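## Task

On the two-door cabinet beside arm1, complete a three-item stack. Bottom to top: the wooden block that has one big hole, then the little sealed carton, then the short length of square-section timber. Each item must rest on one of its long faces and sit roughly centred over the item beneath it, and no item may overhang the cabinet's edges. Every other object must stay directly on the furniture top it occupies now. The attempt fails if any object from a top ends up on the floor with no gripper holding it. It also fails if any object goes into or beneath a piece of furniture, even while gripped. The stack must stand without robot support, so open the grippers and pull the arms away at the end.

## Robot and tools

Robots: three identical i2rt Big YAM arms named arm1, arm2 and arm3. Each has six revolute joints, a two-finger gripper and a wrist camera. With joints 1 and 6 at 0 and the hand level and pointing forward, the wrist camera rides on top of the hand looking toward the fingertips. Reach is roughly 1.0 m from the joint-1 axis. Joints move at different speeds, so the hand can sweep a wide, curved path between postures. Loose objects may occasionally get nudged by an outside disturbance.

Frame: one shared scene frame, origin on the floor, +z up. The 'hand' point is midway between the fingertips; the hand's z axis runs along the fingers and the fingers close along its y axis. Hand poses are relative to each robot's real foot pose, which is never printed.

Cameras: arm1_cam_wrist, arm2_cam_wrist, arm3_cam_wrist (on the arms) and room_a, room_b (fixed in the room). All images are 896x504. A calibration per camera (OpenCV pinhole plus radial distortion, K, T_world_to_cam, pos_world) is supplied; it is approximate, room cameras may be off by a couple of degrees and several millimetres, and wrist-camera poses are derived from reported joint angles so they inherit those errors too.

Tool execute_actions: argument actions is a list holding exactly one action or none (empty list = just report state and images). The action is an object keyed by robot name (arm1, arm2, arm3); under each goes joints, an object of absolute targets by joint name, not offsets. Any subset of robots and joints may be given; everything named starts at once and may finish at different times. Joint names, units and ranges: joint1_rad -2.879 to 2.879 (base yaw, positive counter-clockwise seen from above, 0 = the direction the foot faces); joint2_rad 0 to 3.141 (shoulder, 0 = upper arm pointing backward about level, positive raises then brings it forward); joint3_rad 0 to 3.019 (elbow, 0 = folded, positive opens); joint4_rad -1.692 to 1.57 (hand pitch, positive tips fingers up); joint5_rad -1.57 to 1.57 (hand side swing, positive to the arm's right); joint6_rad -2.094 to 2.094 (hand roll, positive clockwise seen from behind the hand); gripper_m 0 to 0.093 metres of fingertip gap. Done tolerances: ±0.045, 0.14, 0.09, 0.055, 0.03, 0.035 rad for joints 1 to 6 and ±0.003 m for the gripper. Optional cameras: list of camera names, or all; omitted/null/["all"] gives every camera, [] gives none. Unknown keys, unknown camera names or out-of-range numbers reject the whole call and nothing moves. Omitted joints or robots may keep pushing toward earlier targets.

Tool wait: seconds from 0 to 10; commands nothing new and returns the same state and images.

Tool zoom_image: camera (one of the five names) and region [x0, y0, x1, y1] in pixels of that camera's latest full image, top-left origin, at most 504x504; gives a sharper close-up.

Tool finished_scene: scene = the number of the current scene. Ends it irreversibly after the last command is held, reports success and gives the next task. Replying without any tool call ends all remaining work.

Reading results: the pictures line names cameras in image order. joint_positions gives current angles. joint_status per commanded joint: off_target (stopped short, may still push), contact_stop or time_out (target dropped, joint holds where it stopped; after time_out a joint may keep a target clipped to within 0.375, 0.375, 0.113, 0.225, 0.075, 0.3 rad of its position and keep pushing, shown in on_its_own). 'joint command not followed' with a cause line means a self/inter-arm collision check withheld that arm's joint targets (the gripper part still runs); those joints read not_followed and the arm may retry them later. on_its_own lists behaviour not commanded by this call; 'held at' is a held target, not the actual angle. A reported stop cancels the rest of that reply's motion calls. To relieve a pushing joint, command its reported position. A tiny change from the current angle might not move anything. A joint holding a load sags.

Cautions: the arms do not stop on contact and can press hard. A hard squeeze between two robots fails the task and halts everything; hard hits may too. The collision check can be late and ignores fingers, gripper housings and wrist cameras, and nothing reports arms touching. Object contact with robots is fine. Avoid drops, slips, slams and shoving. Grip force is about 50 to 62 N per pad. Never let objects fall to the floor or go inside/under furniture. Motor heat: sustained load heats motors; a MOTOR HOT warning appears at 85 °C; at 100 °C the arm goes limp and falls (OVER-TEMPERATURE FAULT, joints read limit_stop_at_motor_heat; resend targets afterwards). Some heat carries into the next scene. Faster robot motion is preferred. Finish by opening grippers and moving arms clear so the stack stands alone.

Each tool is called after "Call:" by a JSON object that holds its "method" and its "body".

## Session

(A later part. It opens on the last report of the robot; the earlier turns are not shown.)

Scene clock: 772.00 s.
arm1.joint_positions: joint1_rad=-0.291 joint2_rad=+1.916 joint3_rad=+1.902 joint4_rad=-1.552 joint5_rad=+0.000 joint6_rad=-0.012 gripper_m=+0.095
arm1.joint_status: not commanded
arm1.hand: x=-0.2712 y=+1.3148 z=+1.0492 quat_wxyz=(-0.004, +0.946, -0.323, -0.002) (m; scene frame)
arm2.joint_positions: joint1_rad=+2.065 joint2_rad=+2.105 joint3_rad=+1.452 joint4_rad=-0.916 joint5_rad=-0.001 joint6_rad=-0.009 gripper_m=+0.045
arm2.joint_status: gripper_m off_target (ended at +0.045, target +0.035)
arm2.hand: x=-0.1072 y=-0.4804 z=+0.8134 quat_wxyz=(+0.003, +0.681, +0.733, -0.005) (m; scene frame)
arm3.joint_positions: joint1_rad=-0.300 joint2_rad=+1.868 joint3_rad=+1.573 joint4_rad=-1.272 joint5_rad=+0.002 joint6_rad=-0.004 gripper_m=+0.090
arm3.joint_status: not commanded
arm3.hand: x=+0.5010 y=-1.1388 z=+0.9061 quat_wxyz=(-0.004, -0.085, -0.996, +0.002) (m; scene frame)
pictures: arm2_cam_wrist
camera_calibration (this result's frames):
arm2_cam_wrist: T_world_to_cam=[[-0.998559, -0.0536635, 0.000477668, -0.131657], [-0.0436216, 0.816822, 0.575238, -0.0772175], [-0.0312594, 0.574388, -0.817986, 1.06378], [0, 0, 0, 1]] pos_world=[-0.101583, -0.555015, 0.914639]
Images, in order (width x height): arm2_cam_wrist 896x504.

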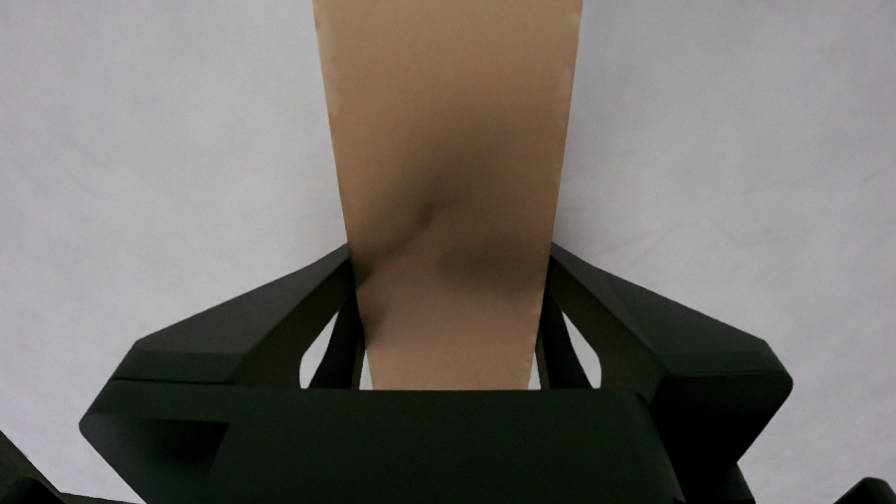

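Call:
{"method": "execute_actions", "body": {"actions": [{"arm2":{"joints":{"joint2_rad":2.085,"joint3_rad":1.76,"joint4_rad":-1.22}}}], "cameras": ["arm2_cam_wrist"]}}

Scene clock: 819.47 s.
arm1.joint_positions: joint1_rad=-0.291 joint2_rad=+1.916 joint3_rad=+1.902 joint4_rad=-1.552 joint5_rad=+0.000 joint6_rad=-0.012 gripper_m=+0.095
arm1.joint_status: not commanded
arm1.hand: x=-0.2712 y=+1.3148 z=+1.0492 quat_wxyz=(-0.004, +0.946, -0.323, -0.002) (m; scene frame)
arm2.joint_positions: joint1_rad=+2.065 joint2_rad=+2.094 joint3_rad=+1.720 joint4_rad=-1.211 joint5_rad=-0.001 joint6_rad=-0.009 gripper_m=+0.045
arm2.joint_status: all done
arm2.hand: x=-0.1040 y=-0.5242 z=+0.9089 quat_wxyz=(-0.003, +0.681, +0.733, +0.001) (m; scene frame)
arm3.joint_positions: joint1_rad=-0.300 joint2_rad=+1.868 joint3_rad=+1.573 joint4_rad=-1.272 joint5_rad=+0.002 joint6_rad=-0.004 gripper_m=+0.090
arm3.joint_status: not commanded
arm3.hand: x=+0.5010 y=-1.1388 z=+0.9061 quat_wxyz=(-0.004, -0.085, -0.996, +0.002) (m; scene frame)
pictures: arm2_cam_wrist
camera_calibration (this result's frames):
arm2_cam_wrist: T_world_to_cam=[[-0.998561, -0.0536181, 0.00066021, -0.131056], [-0.0429469, 0.807075, 0.588885, -0.11369], [-0.0321078, 0.588009, -0.808217, 1.16534], [0, 0, 0, 1]] pos_world=[-0.0983335, -0.600503, 1.00889]
Images, in order (width x height): arm2_cam_wrist 896x504.

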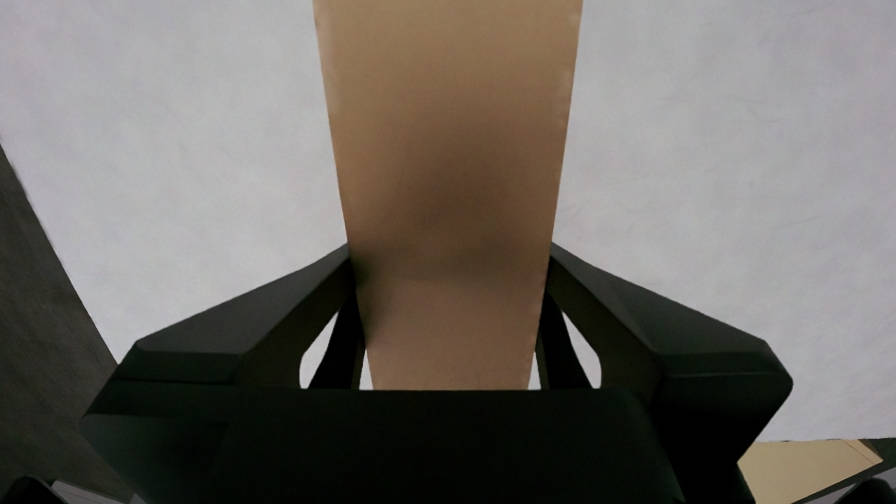

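Call:
{"method": "execute_actions", "body": {"actions": [{"arm2":{"joints":{"joint1_rad":-0.72}},"arm1":{"joints":{"joint2_rad":2.2,"joint3_rad":1.73,"joint4_rad":-1.055,"joint6_rad":1.565}}}], "cameras": ["arm2_cam_wrist","room_b"]}}

Scene clock: 844.13 s.
arm1.joint_positions: joint1_rad=-0.291 joint2_rad=+2.227 joint3_rad=+1.702 joint4_rad=-1.072 joint5_rad=+0.000 joint6_rad=+1.550 gripper_m=+0.095
arm1.joint_status: all done
arm1.hand: x=-0.2969 y=+1.3372 z=+0.7887 quat_wxyz=(-0.008, +0.444, -0.896, +0.010) (m; scene frame)
arm2.joint_positions: joint1_rad=-0.726 joint2_rad=+2.094 joint3_rad=+1.724 joint4_rad=-1.211 joint5_rad=+0.001 joint6_rad=-0.009 gripper_m=+0.045
arm2.joint_status: all done
arm2.hand: x=-0.3944 y=+0.6675 z=+0.9011 quat_wxyz=(+0.006, +0.840, -0.543, +0.006) (m; scene frame)
arm3.joint_positions: joint1_rad=-0.300 joint2_rad=+1.868 joint3_rad=+1.573 joint4_rad=-1.272 joint5_rad=+0.002 joint6_rad=-0.004 gripper_m=+0.090
arm3.joint_status: not commanded
arm3.hand: x=+0.5010 y=-1.1388 z=+0.9061 quat_wxyz=(-0.004, -0.085, -0.996, +0.002) (m; scene frame)
pictures: arm2_cam_wrist, room_b
camera_calibration (this result's frames):
arm2_cam_wrist: T_world_to_cam=[[0.919634, 0.392733, -0.00582366, 0.107356], [0.318172, -0.736183, 0.597329, 0.0816586], [0.230303, -0.551177, -0.801975, 1.30727], [0, 0, 0, 1]] pos_world=[-0.425779, 0.738492, 1.00025]
Images, in order (width x height): arm2_cam_wrist 896x504, room_b 896x504.

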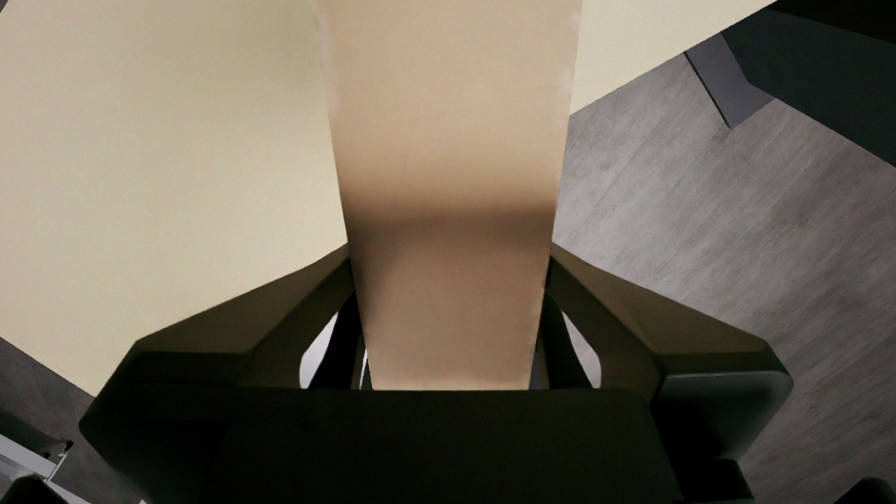

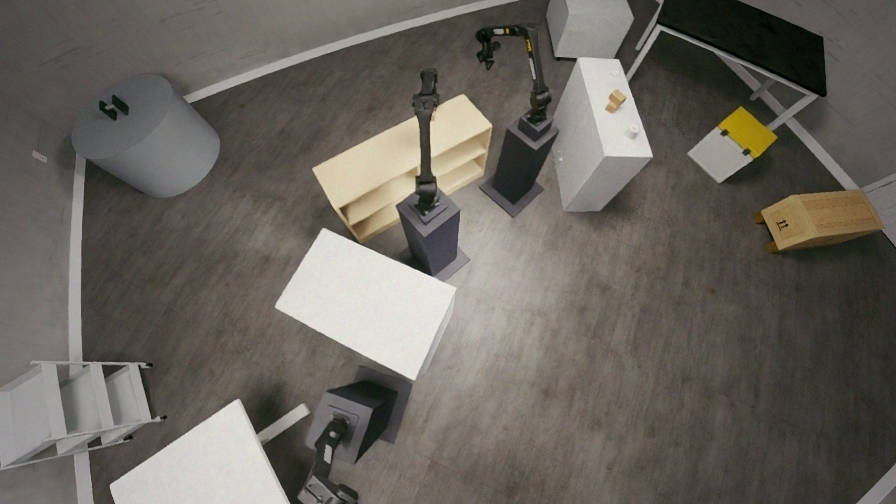

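Call:
{"method": "zoom_image", "body": {"camera": "arm2_cam_wrist", "region": [540, 0, 860, 160]}}

Call:
{"method": "zoom_image", "body": {"camera": "arm2_cam_wrist", "region": [0, 250, 320, 450]}}

Region (540, 0, 860, 160) of arm2_cam_wrist's 896x504 image, scaled by 1.575, with more detail than that image has.

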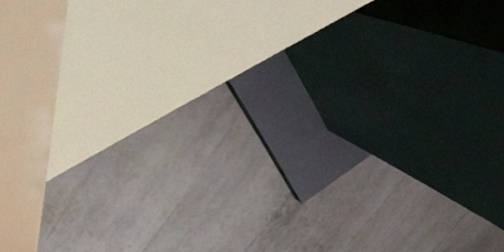

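Region (0, 250, 320, 450) of arm2_cam_wrist's 896x504 image, scaled by 1.575, with more detail than that image has; it fills the top 315 rows of this view, and the rest is white.

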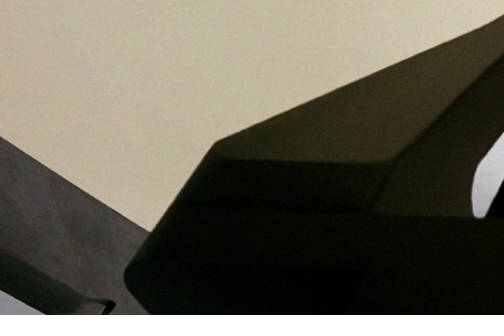

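Call:
{"method": "execute_actions", "body": {"actions": [{"arm2":{"joints":{"joint2_rad":2.275,"joint3_rad":1.622,"joint4_rad":-0.893}}}], "cameras": ["arm2_cam_wrist","room_a"]}}

Call:
{"method": "zoom_image", "body": {"camera": "arm2_cam_wrist", "region": [540, 0, 896, 300]}}

Call:
{"method": "zoom_image", "body": {"camera": "room_a", "region": [330, 170, 530, 340]}}

Scene clock: 882.60 s.
arm1.joint_positions: joint1_rad=-0.291 joint2_rad=+2.227 joint3_rad=+1.702 joint4_rad=-1.072 joint5_rad=+0.000 joint6_rad=+1.550 gripper_m=+0.095
arm1.joint_status: not commanded
arm1.hand: x=-0.2969 y=+1.3372 z=+0.7887 quat_wxyz=(-0.008, +0.444, -0.896, +0.010) (m; scene frame)
arm2.joint_positions: joint1_rad=-0.726 joint2_rad=+2.304 joint3_rad=+1.604 joint4_rad=-0.903 joint5_rad=+0.001 joint6_rad=-0.009 gripper_m=+0.045
arm2.joint_status: all done
arm2.hand: x=-0.3893 y=+0.6533 z=+0.7346 quat_wxyz=(+0.013, +0.840, -0.542, +0.015) (m; scene frame)
arm3.joint_positions: joint1_rad=-0.300 joint2_rad=+1.868 joint3_rad=+1.573 joint4_rad=-1.272 joint5_rad=+0.002 joint6_rad=-0.004 gripper_m=+0.090
arm3.joint_status: not commanded
arm3.hand: x=+0.5010 y=-1.1388 z=+0.9061 quat_wxyz=(-0.004, -0.085, -0.996, +0.002) (m; scene frame)
pictures: arm2_cam_wrist, room_a
camera_calibration (this result's frames):
arm2_cam_wrist: T_world_to_cam=[[0.919633, 0.392739, -0.00557053, 0.107029], [0.312589, -0.723219, 0.615827, 0.144765], [0.237831, -0.568076, -0.787862, 1.16839], [0, 0, 0, 1]] pos_world=[-0.42156, 0.726399, 0.831979]
Images, in order (width x height): arm2_cam_wrist 896x504, room_a 896x504.

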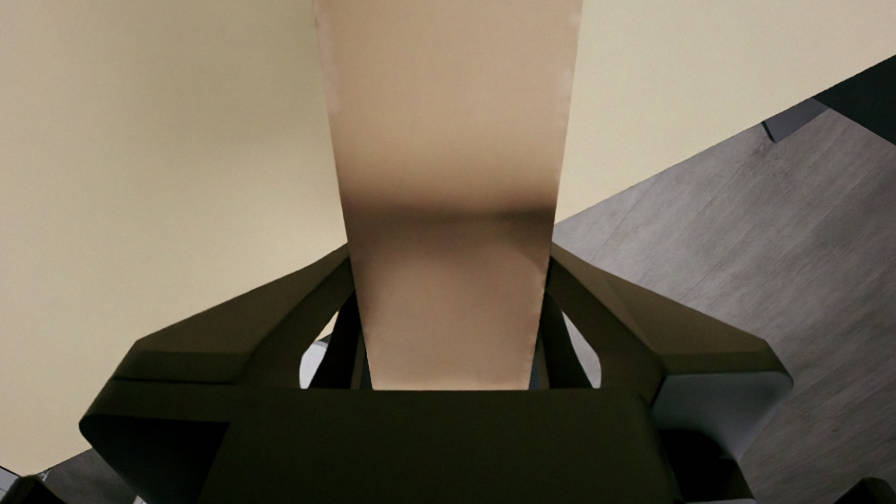

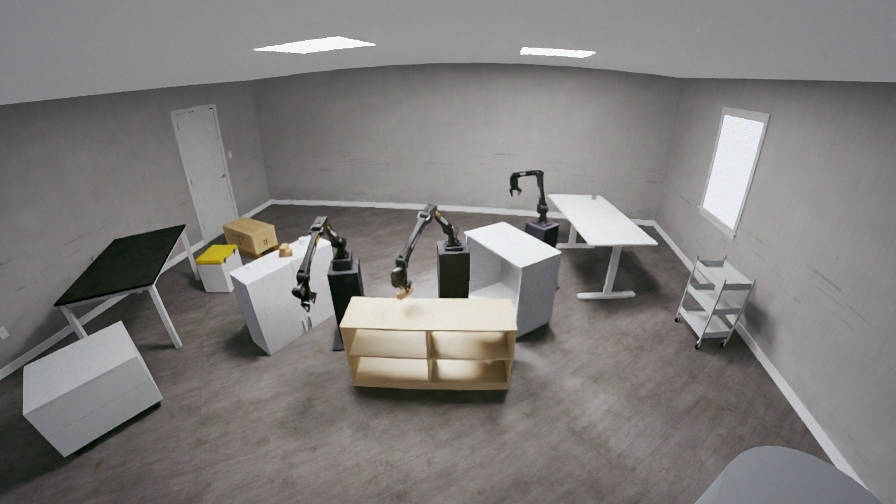

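Region (540, 0, 896, 300) of arm2_cam_wrist's 896x504 image, scaled by 1.416, with more detail than that image has; it fills the top 425 rows of this view, and the rest is white.

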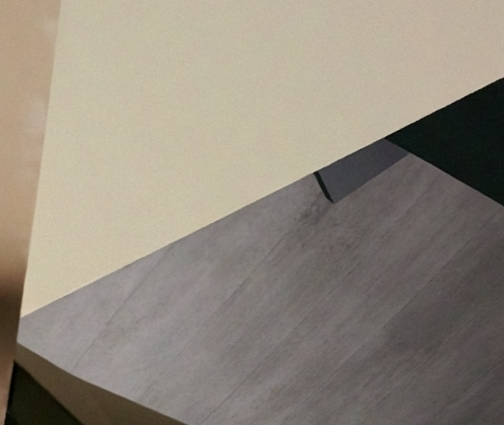

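Region (330, 170, 530, 340) of room_a's 896x504 image, scaled by 2.520, with more detail than that image has; it fills the top 428 rows of this view, and the rest is white.

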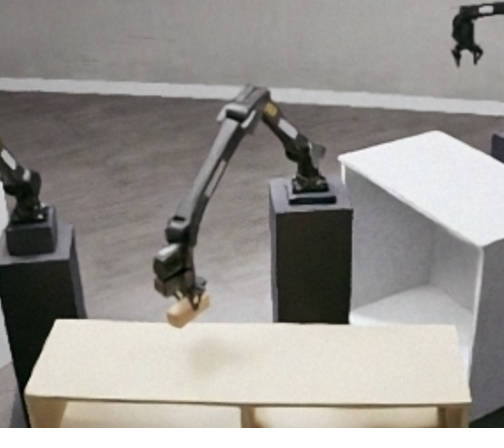

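Call:
{"method": "execute_actions", "body": {"actions": [{"arm2":{"joints":{"joint2_rad":2.42,"joint3_rad":1.665,"joint4_rad":-0.745}}}], "cameras": ["arm2_cam_wrist","room_a"]}}

Call:
{"method": "zoom_image", "body": {"camera": "room_a", "region": [350, 230, 470, 330]}}

Scene clock: 904.40 s.
arm1.joint_positions: joint1_rad=-0.291 joint2_rad=+2.227 joint3_rad=+1.702 joint4_rad=-1.072 joint5_rad=+0.000 joint6_rad=+1.550 gripper_m=+0.095
arm1.joint_status: not commanded
arm1.hand: x=-0.2969 y=+1.3372 z=+0.7887 quat_wxyz=(-0.008, +0.444, -0.896, +0.010) (m; scene frame)
arm2.joint_positions: joint1_rad=-0.726 joint2_rad=+2.435 joint3_rad=+1.634 joint4_rad=-0.755 joint5_rad=+0.001 joint6_rad=-0.009 gripper_m=+0.045
arm2.joint_status: all done
arm2.hand: x=-0.3949 y=+0.6650 z=+0.6645 quat_wxyz=(+0.000, +0.840, -0.543, -0.005) (m; scene frame)
arm3.joint_positions: joint1_rad=-0.300 joint2_rad=+1.868 joint3_rad=+1.573 joint4_rad=-1.272 joint5_rad=+0.002 joint6_rad=-0.004 gripper_m=+0.090
arm3.joint_status: not commanded
arm3.hand: x=+0.5010 y=-1.1388 z=+0.9061 quat_wxyz=(-0.004, -0.085, -0.996, +0.002) (m; scene frame)
pictures: arm2_cam_wrist, room_a
camera_calibration (this result's frames):
arm2_cam_wrist: T_world_to_cam=[[0.919633, 0.392731, -0.00608519, 0.107548], [0.323752, -0.749156, 0.577884, 0.245025], [0.222394, -0.533412, -0.816096, 1.11076], [0, 0, 0, 1]] pos_world=[-0.425258, 0.733814, 0.765541]
Images, in order (width x height): arm2_cam_wrist 896x504, room_a 896x504.

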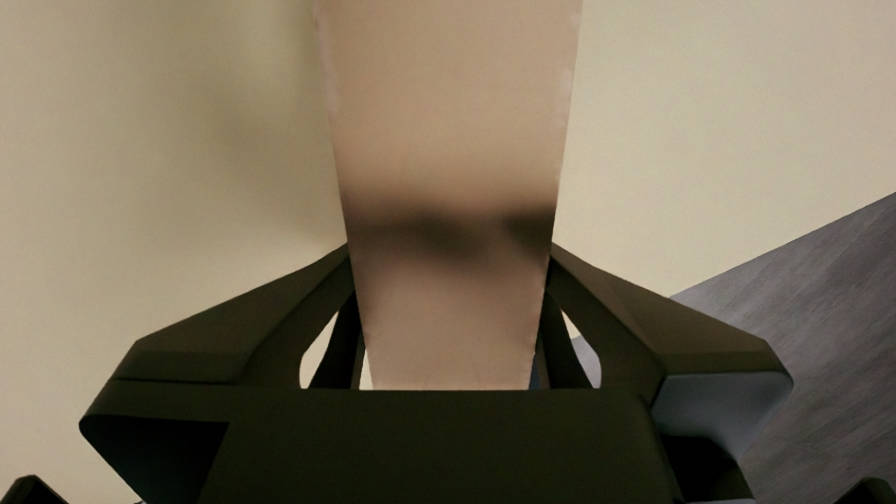

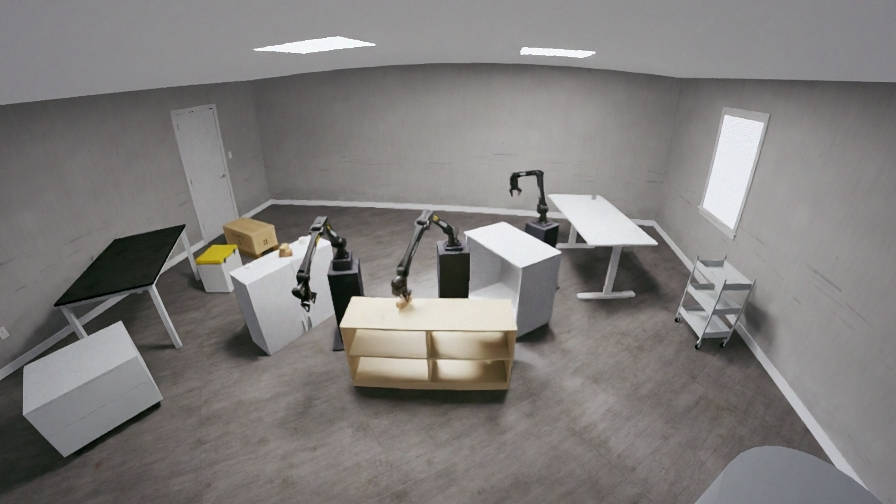

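Region (350, 230, 470, 330) of room_a's 896x504 image, scaled by 4.200, with more detail than that image has.

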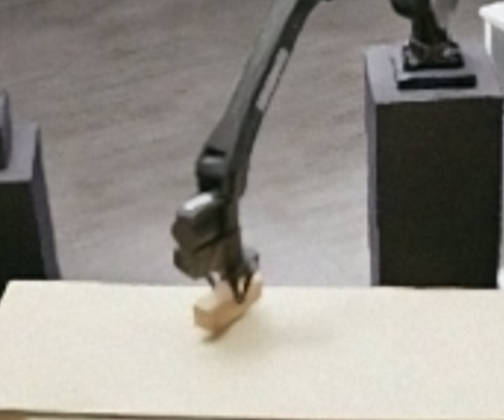

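Call:
{"method": "execute_actions", "body": {"actions": [{"arm2":{"joints":{"joint2_rad":2.458,"joint4_rad":-0.718}}}], "cameras": ["arm2_cam_wrist"]}}

Scene clock: 933.90 s.
arm1.joint_positions: joint1_rad=-0.291 joint2_rad=+2.227 joint3_rad=+1.702 joint4_rad=-1.072 joint5_rad=+0.000 joint6_rad=+1.550 gripper_m=+0.095
arm1.joint_status: not commanded
arm1.hand: x=-0.2969 y=+1.3372 z=+0.7887 quat_wxyz=(-0.008, +0.444, -0.896, +0.010) (m; scene frame)
arm2.joint_positions: joint1_rad=-0.726 joint2_rad=+2.445 joint3_rad=+1.634 joint4_rad=-0.730 joint5_rad=+0.001 joint6_rad=-0.009 gripper_m=+0.045
arm2.joint_status: all done
arm2.hand: x=-0.3961 y=+0.6676 z=+0.6587 quat_wxyz=(-0.004, +0.840, -0.543, -0.011) (m; scene frame)
arm3.joint_positions: joint1_rad=-0.300 joint2_rad=+1.868 joint3_rad=+1.573 joint4_rad=-1.272 joint5_rad=+0.002 joint6_rad=-0.004 gripper_m=+0.090
arm3.joint_status: not commanded
arm3.hand: x=+0.5010 y=-1.1388 z=+0.9061 quat_wxyz=(-0.004, -0.085, -0.996, +0.002) (m; scene frame)
pictures: arm2_cam_wrist
camera_calibration (this result's frames):
arm2_cam_wrist: T_world_to_cam=[[0.919631, 0.392733, -0.00624707, 0.107682], [0.327111, -0.756971, 0.56568, 0.265279], [0.217432, -0.52226, -0.824601, 1.10377], [0, 0, 0, 1]] pos_world=[-0.425799, 0.734974, 0.760781]
Images, in order (width x height): arm2_cam_wrist 896x504.

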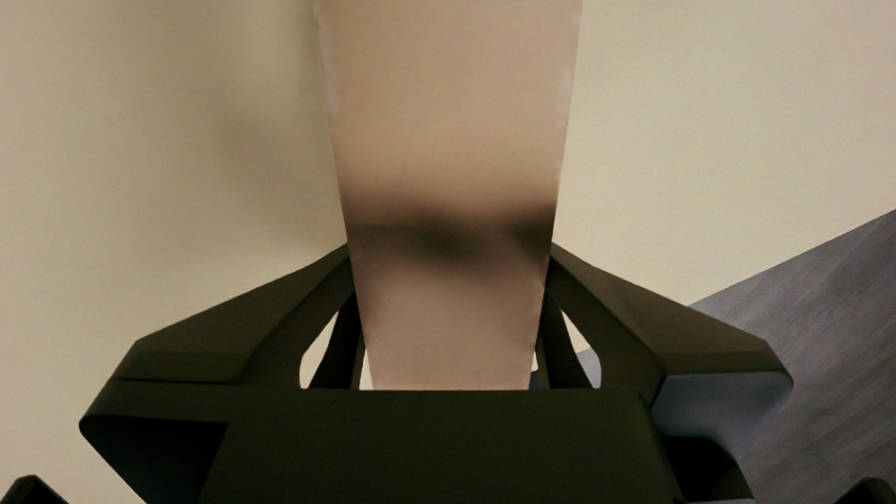

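Call:
{"method": "execute_actions", "body": {"actions": [], "cameras": ["arm2_cam_wrist","room_a","room_b"]}}

Scene clock: 964.60 s.
arm1.joint_positions: joint1_rad=-0.291 joint2_rad=+2.227 joint3_rad=+1.702 joint4_rad=-1.072 joint5_rad=+0.000 joint6_rad=+1.550 gripper_m=+0.095
arm1.joint_status: not commanded
arm1.hand: x=-0.2969 y=+1.3372 z=+0.7887 quat_wxyz=(-0.008, +0.444, -0.896, +0.010) (m; scene frame)
arm2.joint_positions: joint1_rad=-0.726 joint2_rad=+2.445 joint3_rad=+1.634 joint4_rad=-0.730 joint5_rad=+0.001 joint6_rad=-0.009 gripper_m=+0.045
arm2.joint_status: all done
arm2.hand: x=-0.3961 y=+0.6676 z=+0.6587 quat_wxyz=(-0.004, +0.840, -0.543, -0.011) (m; scene frame)
arm3.joint_positions: joint1_rad=-0.300 joint2_rad=+1.868 joint3_rad=+1.573 joint4_rad=-1.272 joint5_rad=+0.002 joint6_rad=-0.004 gripper_m=+0.090
arm3.joint_status: not commanded
arm3.hand: x=+0.5010 y=-1.1388 z=+0.9061 quat_wxyz=(-0.004, -0.085, -0.996, +0.002) (m; scene frame)
pictures: arm2_cam_wrist, room_a, room_b
camera_calibration (this result's frames):
arm2_cam_wrist: T_world_to_cam=[[0.919631, 0.392733, -0.00624707, 0.107682], [0.327111, -0.756971, 0.56568, 0.265279], [0.217432, -0.52226, -0.824601, 1.10377], [0, 0, 0, 1]] pos_world=[-0.425799, 0.734974, 0.760781]
Images, in order (width x height): arm2_cam_wrist 896x504, room_a 896x504, room_b 896x504.

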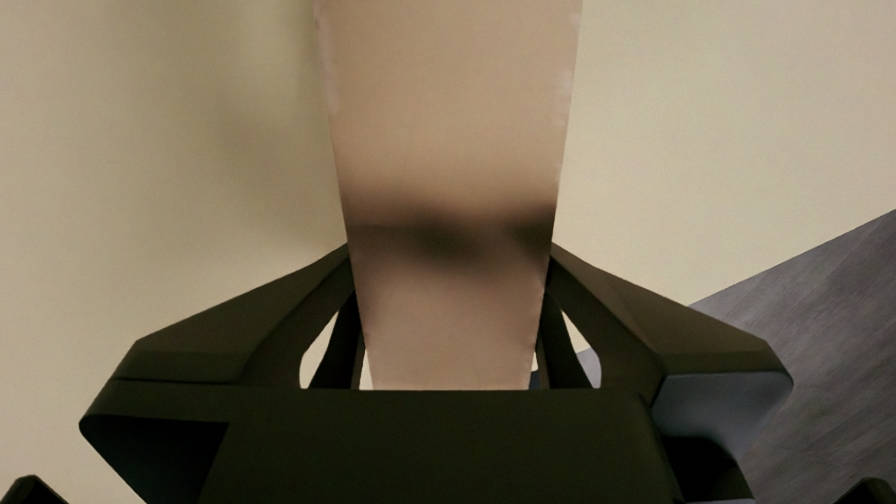

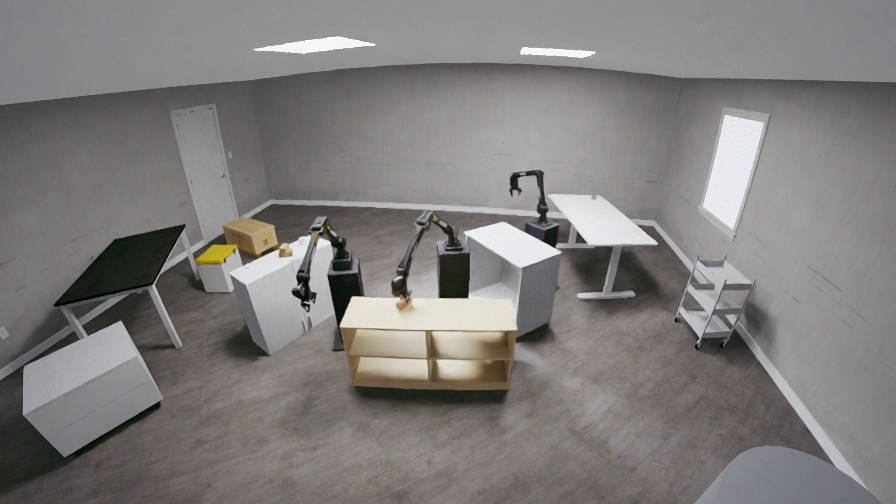

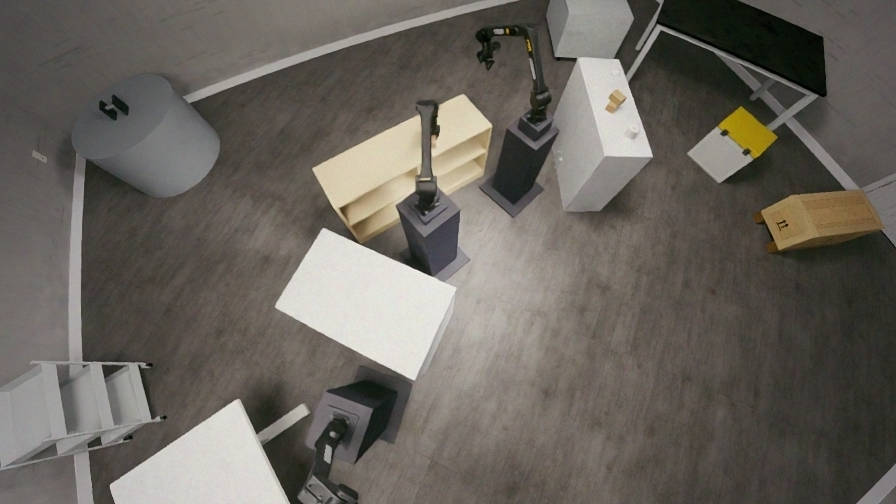

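Call:
{"method": "execute_actions", "body": {"actions": [{"arm2":{"joints":{"joint2_rad":2.472,"joint4_rad":-0.757}}}], "cameras": ["arm2_cam_wrist","room_a"]}}

Scene clock: 969.23 s.
arm1.joint_positions: joint1_rad=-0.291 joint2_rad=+2.227 joint3_rad=+1.702 joint4_rad=-1.072 joint5_rad=+0.000 joint6_rad=+1.550 gripper_m=+0.095
arm1.joint_status: not commanded
arm1.hand: x=-0.2969 y=+1.3372 z=+0.7887 quat_wxyz=(-0.008, +0.444, -0.896, +0.010) (m; scene frame)
arm2.joint_positions: joint1_rad=-0.726 joint2_rad=+2.462 joint3_rad=+1.634 joint4_rad=-0.748 joint5_rad=+0.001 joint6_rad=-0.009 gripper_m=+0.045
arm2.joint_status: all done
arm2.hand: x=-0.3920 y=+0.6582 z=+0.6489 quat_wxyz=(+0.005, +0.840, -0.543, +0.004) (m; scene frame)
arm3.joint_positions: joint1_rad=-0.300 joint2_rad=+1.868 joint3_rad=+1.573 joint4_rad=-1.272 joint5_rad=+0.002 joint6_rad=-0.004 gripper_m=+0.090
arm3.joint_status: not commanded
arm3.hand: x=+0.5010 y=-1.1388 z=+0.9061 quat_wxyz=(-0.004, -0.085, -0.996, +0.002) (m; scene frame)
pictures: arm2_cam_wrist, room_a
camera_calibration (this result's frames):
arm2_cam_wrist: T_world_to_cam=[[0.919634, 0.392732, -0.00586517, 0.107323], [0.31907, -0.73827, 0.594265, 0.228414], [0.229057, -0.548378, -0.804248, 1.09846], [0, 0, 0, 1]] pos_world=[-0.423187, 0.728853, 0.748324]
Images, in order (width x height): arm2_cam_wrist 896x504, room_a 896x504.

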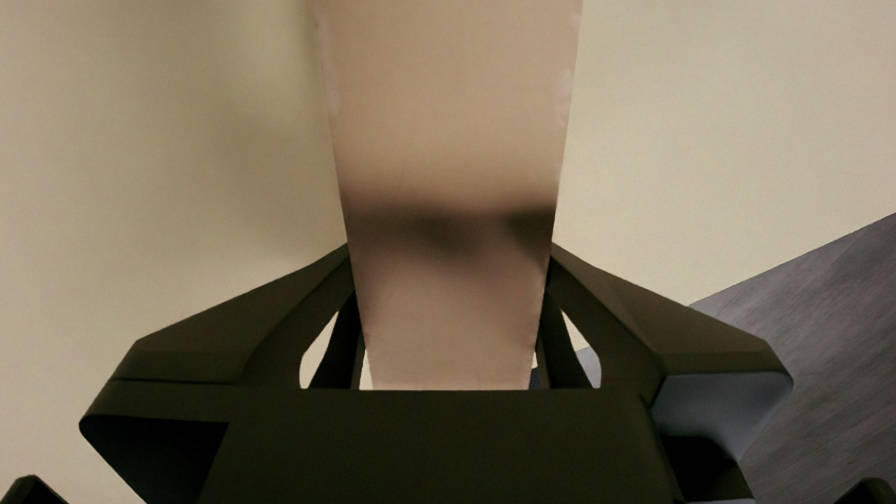

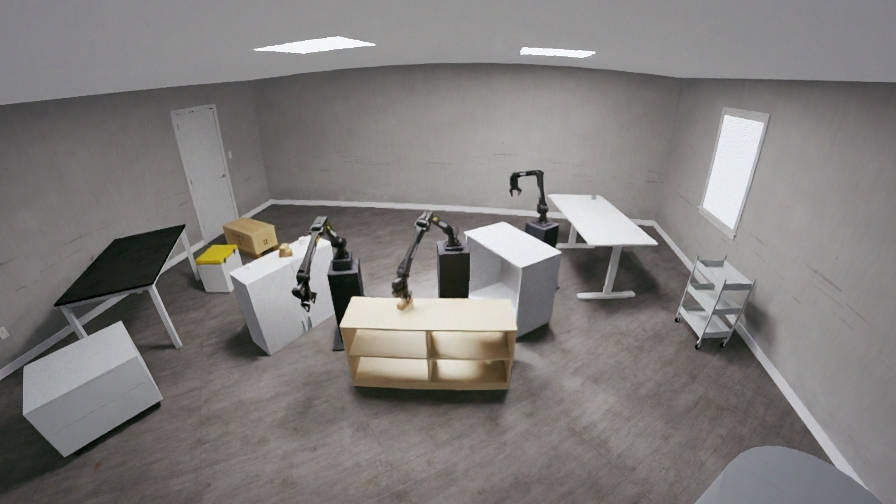

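Call:
{"method": "execute_actions", "body": {"actions": [{"arm2":{"joints":{"joint2_rad":2.488,"joint4_rad":-0.718}}}], "cameras": ["arm2_cam_wrist","room_a"]}}

Scene clock: 980.17 s.
arm1.joint_positions: joint1_rad=-0.291 joint2_rad=+2.227 joint3_rad=+1.702 joint4_rad=-1.072 joint5_rad=+0.000 joint6_rad=+1.550 gripper_m=+0.095
arm1.joint_status: not commanded
arm1.hand: x=-0.2969 y=+1.3372 z=+0.7887 quat_wxyz=(-0.008, +0.444, -0.896, +0.010) (m; scene frame)
arm2.joint_positions: joint1_rad=-0.726 joint2_rad=+2.468 joint3_rad=+1.634 joint4_rad=-0.728 joint5_rad=+0.001 joint6_rad=-0.009 gripper_m=+0.045
arm2.joint_status: all done
arm2.hand: x=-0.3931 y=+0.6607 z=+0.6448 quat_wxyz=(+0.002, +0.840, -0.543, -0.002) (m; scene frame)
arm3.joint_positions: joint1_rad=-0.300 joint2_rad=+1.868 joint3_rad=+1.573 joint4_rad=-1.272 joint5_rad=+0.002 joint6_rad=-0.004 gripper_m=+0.090
arm3.joint_status: not commanded
arm3.hand: x=+0.5010 y=-1.1388 z=+0.9061 quat_wxyz=(-0.004, -0.085, -0.996, +0.002) (m; scene frame)
pictures: arm2_cam_wrist, room_a
camera_calibration (this result's frames):
arm2_cam_wrist: T_world_to_cam=[[0.919634, 0.392731, -0.00601462, 0.107449], [0.322265, -0.745697, 0.583165, 0.246324], [0.224542, -0.538236, -0.812332, 1.09348], [0, 0, 0, 1]] pos_world=[-0.423728, 0.730037, 0.745271]
Images, in order (width x height): arm2_cam_wrist 896x504, room_a 896x504.

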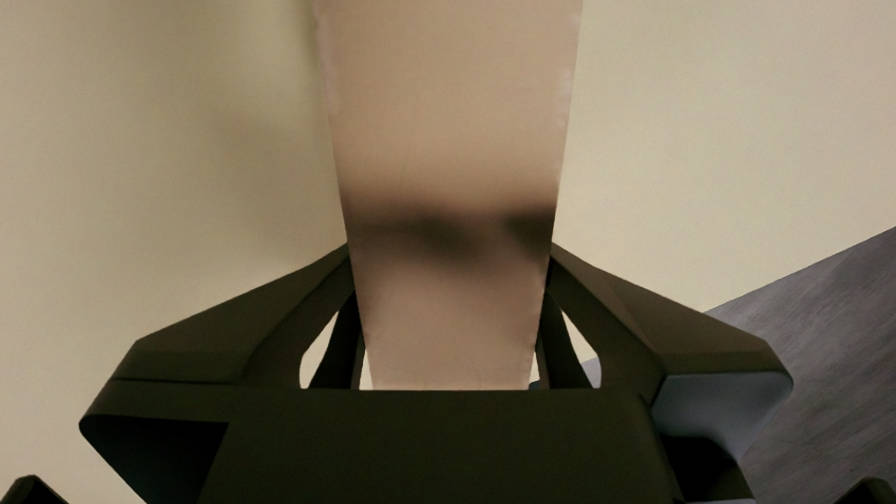

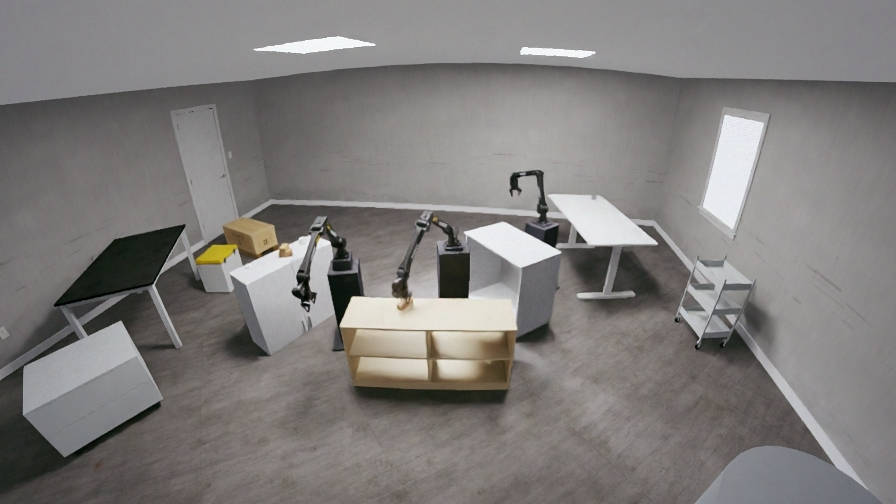

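Call:
{"method": "zoom_image", "body": {"camera": "room_a", "region": [365, 265, 445, 320]}}

Region (365, 265, 445, 320) of room_a's 896x504 image, scaled by 6.300, with more detail than that image has; it fills the top 346 rows of this view, and the rest is white.

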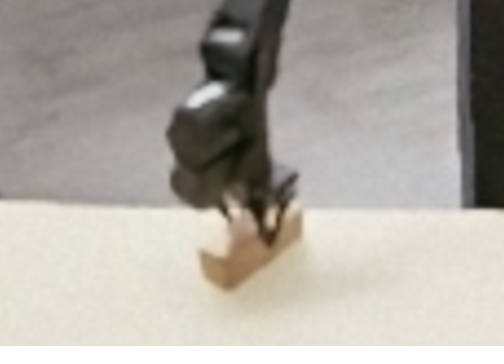

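Call:
{"method": "execute_actions", "body": {"actions": [{"arm2":{"joints":{"joint2_rad":2.505,"joint4_rad":-0.703}}}], "cameras": ["arm2_cam_wrist","room_a"]}}

Scene clock: 987.70 s.
arm1.joint_positions: joint1_rad=-0.291 joint2_rad=+2.227 joint3_rad=+1.702 joint4_rad=-1.072 joint5_rad=+0.000 joint6_rad=+1.550 gripper_m=+0.095
arm1.joint_status: not commanded
arm1.hand: x=-0.2969 y=+1.3372 z=+0.7887 quat_wxyz=(-0.008, +0.444, -0.896, +0.010) (m; scene frame)
arm2.joint_positions: joint1_rad=-0.726 joint2_rad=+2.470 joint3_rad=+1.634 joint4_rad=-0.720 joint5_rad=+0.001 joint6_rad=-0.009 gripper_m=+0.045
arm2.joint_status: all done
arm2.hand: x=-0.3937 y=+0.6619 z=+0.6439 quat_wxyz=(+0.000, +0.840, -0.543, -0.004) (m; scene frame)
arm3.joint_positions: joint1_rad=-0.300 joint2_rad=+1.868 joint3_rad=+1.573 joint4_rad=-1.272 joint5_rad=+0.002 joint6_rad=-0.004 gripper_m=+0.090
arm3.joint_status: not commanded
arm3.hand: x=+0.5010 y=-1.1388 z=+0.9061 quat_wxyz=(-0.004, -0.085, -0.996, +0.002) (m; scene frame)
pictures: arm2_cam_wrist, room_a
camera_calibration (this result's frames):
arm2_cam_wrist: T_world_to_cam=[[0.919633, 0.392731, -0.00608104, 0.107506], [0.323665, -0.748953, 0.578196, 0.253844], [0.222521, -0.533696, -0.815875, 1.09202], [0, 0, 0, 1]] pos_world=[-0.424023, 0.730701, 0.744831]
Images, in order (width x height): arm2_cam_wrist 896x504, room_a 896x504.

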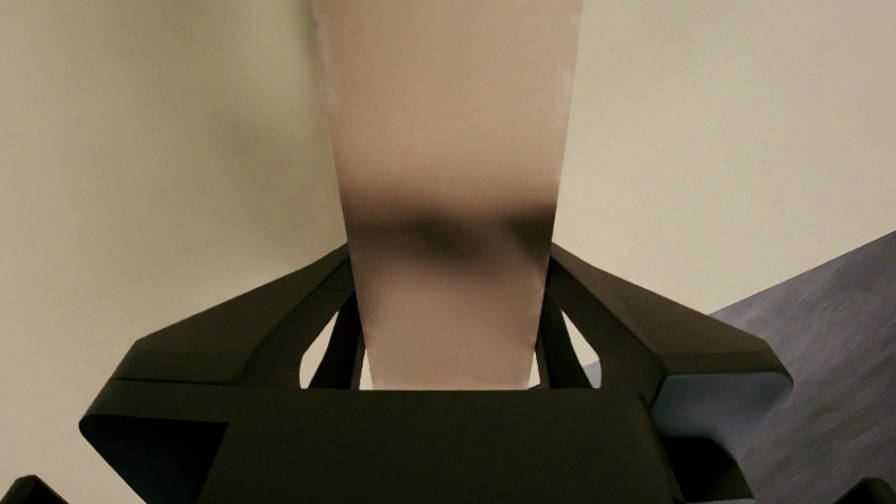

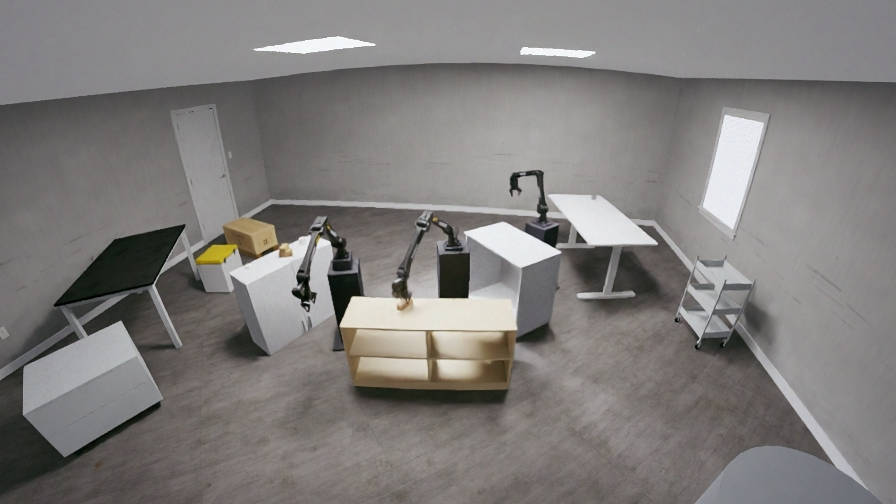

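Call:
{"method": "execute_actions", "body": {"actions": [{"arm2":{"joints":{"joint2_rad":2.47,"gripper_m":0.09}}}], "cameras": ["arm2_cam_wrist","room_a"]}}

Scene clock: 991.77 s.
arm1.joint_positions: joint1_rad=-0.291 joint2_rad=+2.227 joint3_rad=+1.702 joint4_rad=-1.072 joint5_rad=+0.000 joint6_rad=+1.550 gripper_m=+0.095
arm1.joint_status: not commanded
arm1.hand: x=-0.2969 y=+1.3372 z=+0.7887 quat_wxyz=(-0.008, +0.444, -0.896, +0.010) (m; scene frame)
arm2.joint_positions: joint1_rad=-0.726 joint2_rad=+2.470 joint3_rad=+1.634 joint4_rad=-0.714 joint5_rad=+0.001 joint6_rad=-0.009 gripper_m=+0.090
arm2.joint_status: all done
arm2.hand: x=-0.3943 y=+0.6633 z=+0.6439 quat_wxyz=(-0.002, +0.840, -0.543, -0.007) (m; scene frame)
arm3.joint_positions: joint1_rad=-0.300 joint2_rad=+1.868 joint3_rad=+1.573 joint4_rad=-1.272 joint5_rad=+0.002 joint6_rad=-0.004 gripper_m=+0.090
arm3.joint_status: not commanded
arm3.hand: x=+0.5010 y=-1.1388 z=+0.9061 quat_wxyz=(-0.004, -0.085, -0.996, +0.002) (m; scene frame)
pictures: arm2_cam_wrist, room_a
camera_calibration (this result's frames):
arm2_cam_wrist: T_world_to_cam=[[0.919782, 0.392381, -0.0061526, 0.10786], [0.324768, -0.752303, 0.573207, 0.260929], [0.220287, -0.529224, -0.819388, 1.09131], [0, 0, 0, 1]] pos_world=[-0.42435, 0.731522, 0.745302]
Images, in order (width x height): arm2_cam_wrist 896x504, room_a 896x504.

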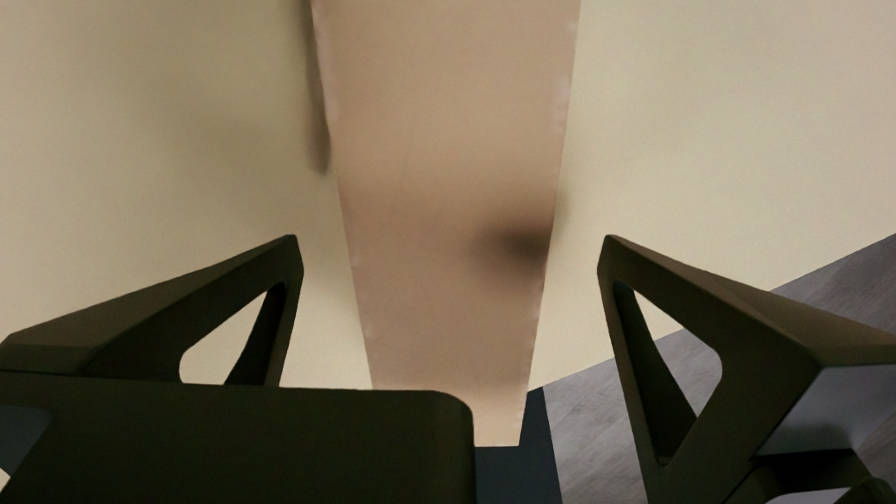

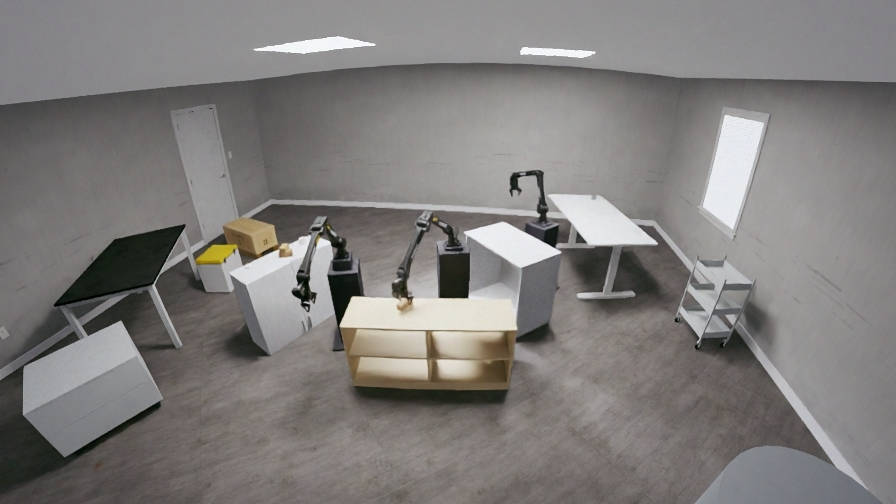

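Call:
{"method": "execute_actions", "body": {"actions": [{"arm2":{"joints":{"joint2_rad":2.2,"joint4_rad":-0.975}},"arm1":{"joints":{"joint1_rad":0.1}}}], "cameras": ["arm2_cam_wrist","room_a","room_b"]}}

Scene clock: 1021.67 s.
arm1.joint_positions: joint1_rad=+0.092 joint2_rad=+2.227 joint3_rad=+1.702 joint4_rad=-1.067 joint5_rad=-0.002 joint6_rad=+1.550 gripper_m=+0.095
arm1.joint_status: all done
arm1.hand: x=-0.4088 y=+1.1242 z=+0.7870 quat_wxyz=(-0.009, +0.607, -0.795, +0.007) (m; scene frame)
arm2.joint_positions: joint1_rad=-0.726 joint2_rad=+2.184 joint3_rad=+1.649 joint4_rad=-0.966 joint5_rad=+0.001 joint6_rad=-0.009 gripper_m=+0.090
arm2.joint_status: all done
arm2.hand: x=-0.4016 y=+0.6826 z=+0.8212 quat_wxyz=(-0.015, +0.839, -0.543, -0.027) (m; scene frame)
arm3.joint_positions: joint1_rad=-0.300 joint2_rad=+1.868 joint3_rad=+1.573 joint4_rad=-1.272 joint5_rad=+0.002 joint6_rad=-0.004 gripper_m=+0.090
arm3.joint_status: not commanded
arm3.hand: x=+0.5010 y=-1.1388 z=+0.9061 quat_wxyz=(-0.004, -0.085, -0.996, +0.002) (m; scene frame)
pictures: arm2_cam_wrist, room_a, room_b
camera_calibration (this result's frames):
arm2_cam_wrist: T_world_to_cam=[[0.919771, 0.392399, -0.00670643, 0.108558], [0.335498, -0.777301, 0.532207, 0.231251], [0.203625, -0.491759, -0.846587, 1.23855], [0, 0, 0, 1]] pos_world=[-0.429634, 0.746224, 0.926199]
Images, in order (width x height): arm2_cam_wrist 896x504, room_a 896x504, room_b 896x504.

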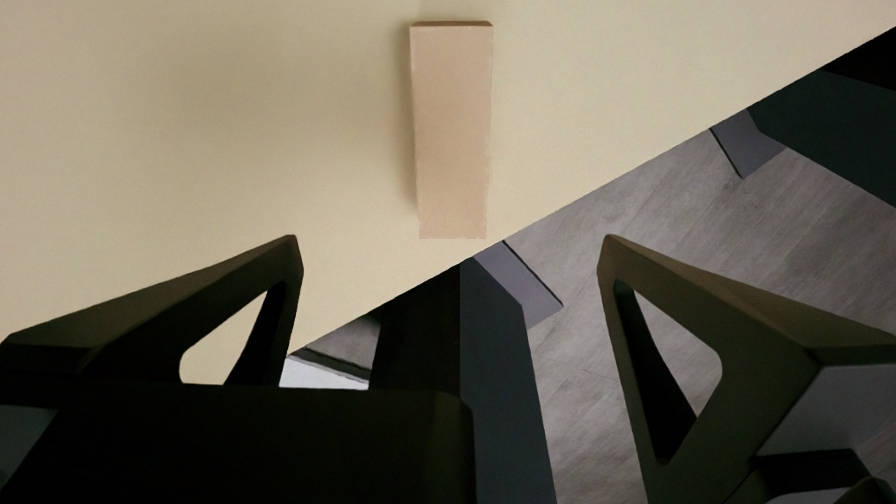

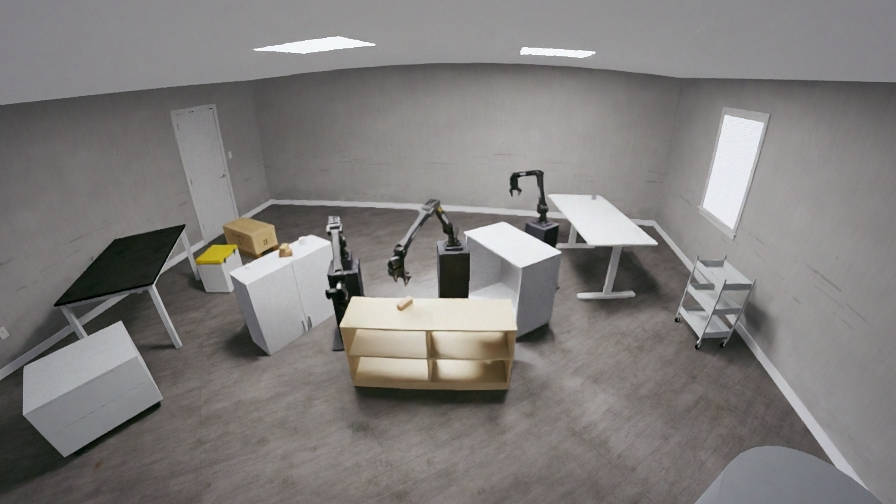

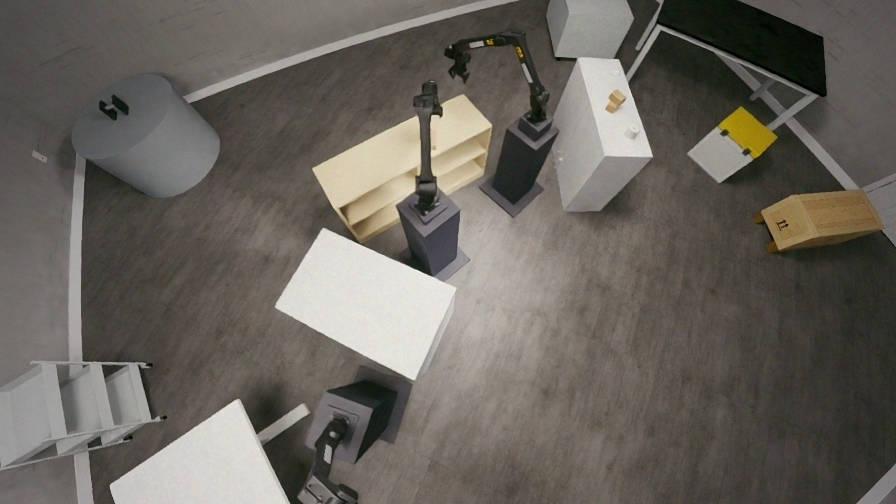

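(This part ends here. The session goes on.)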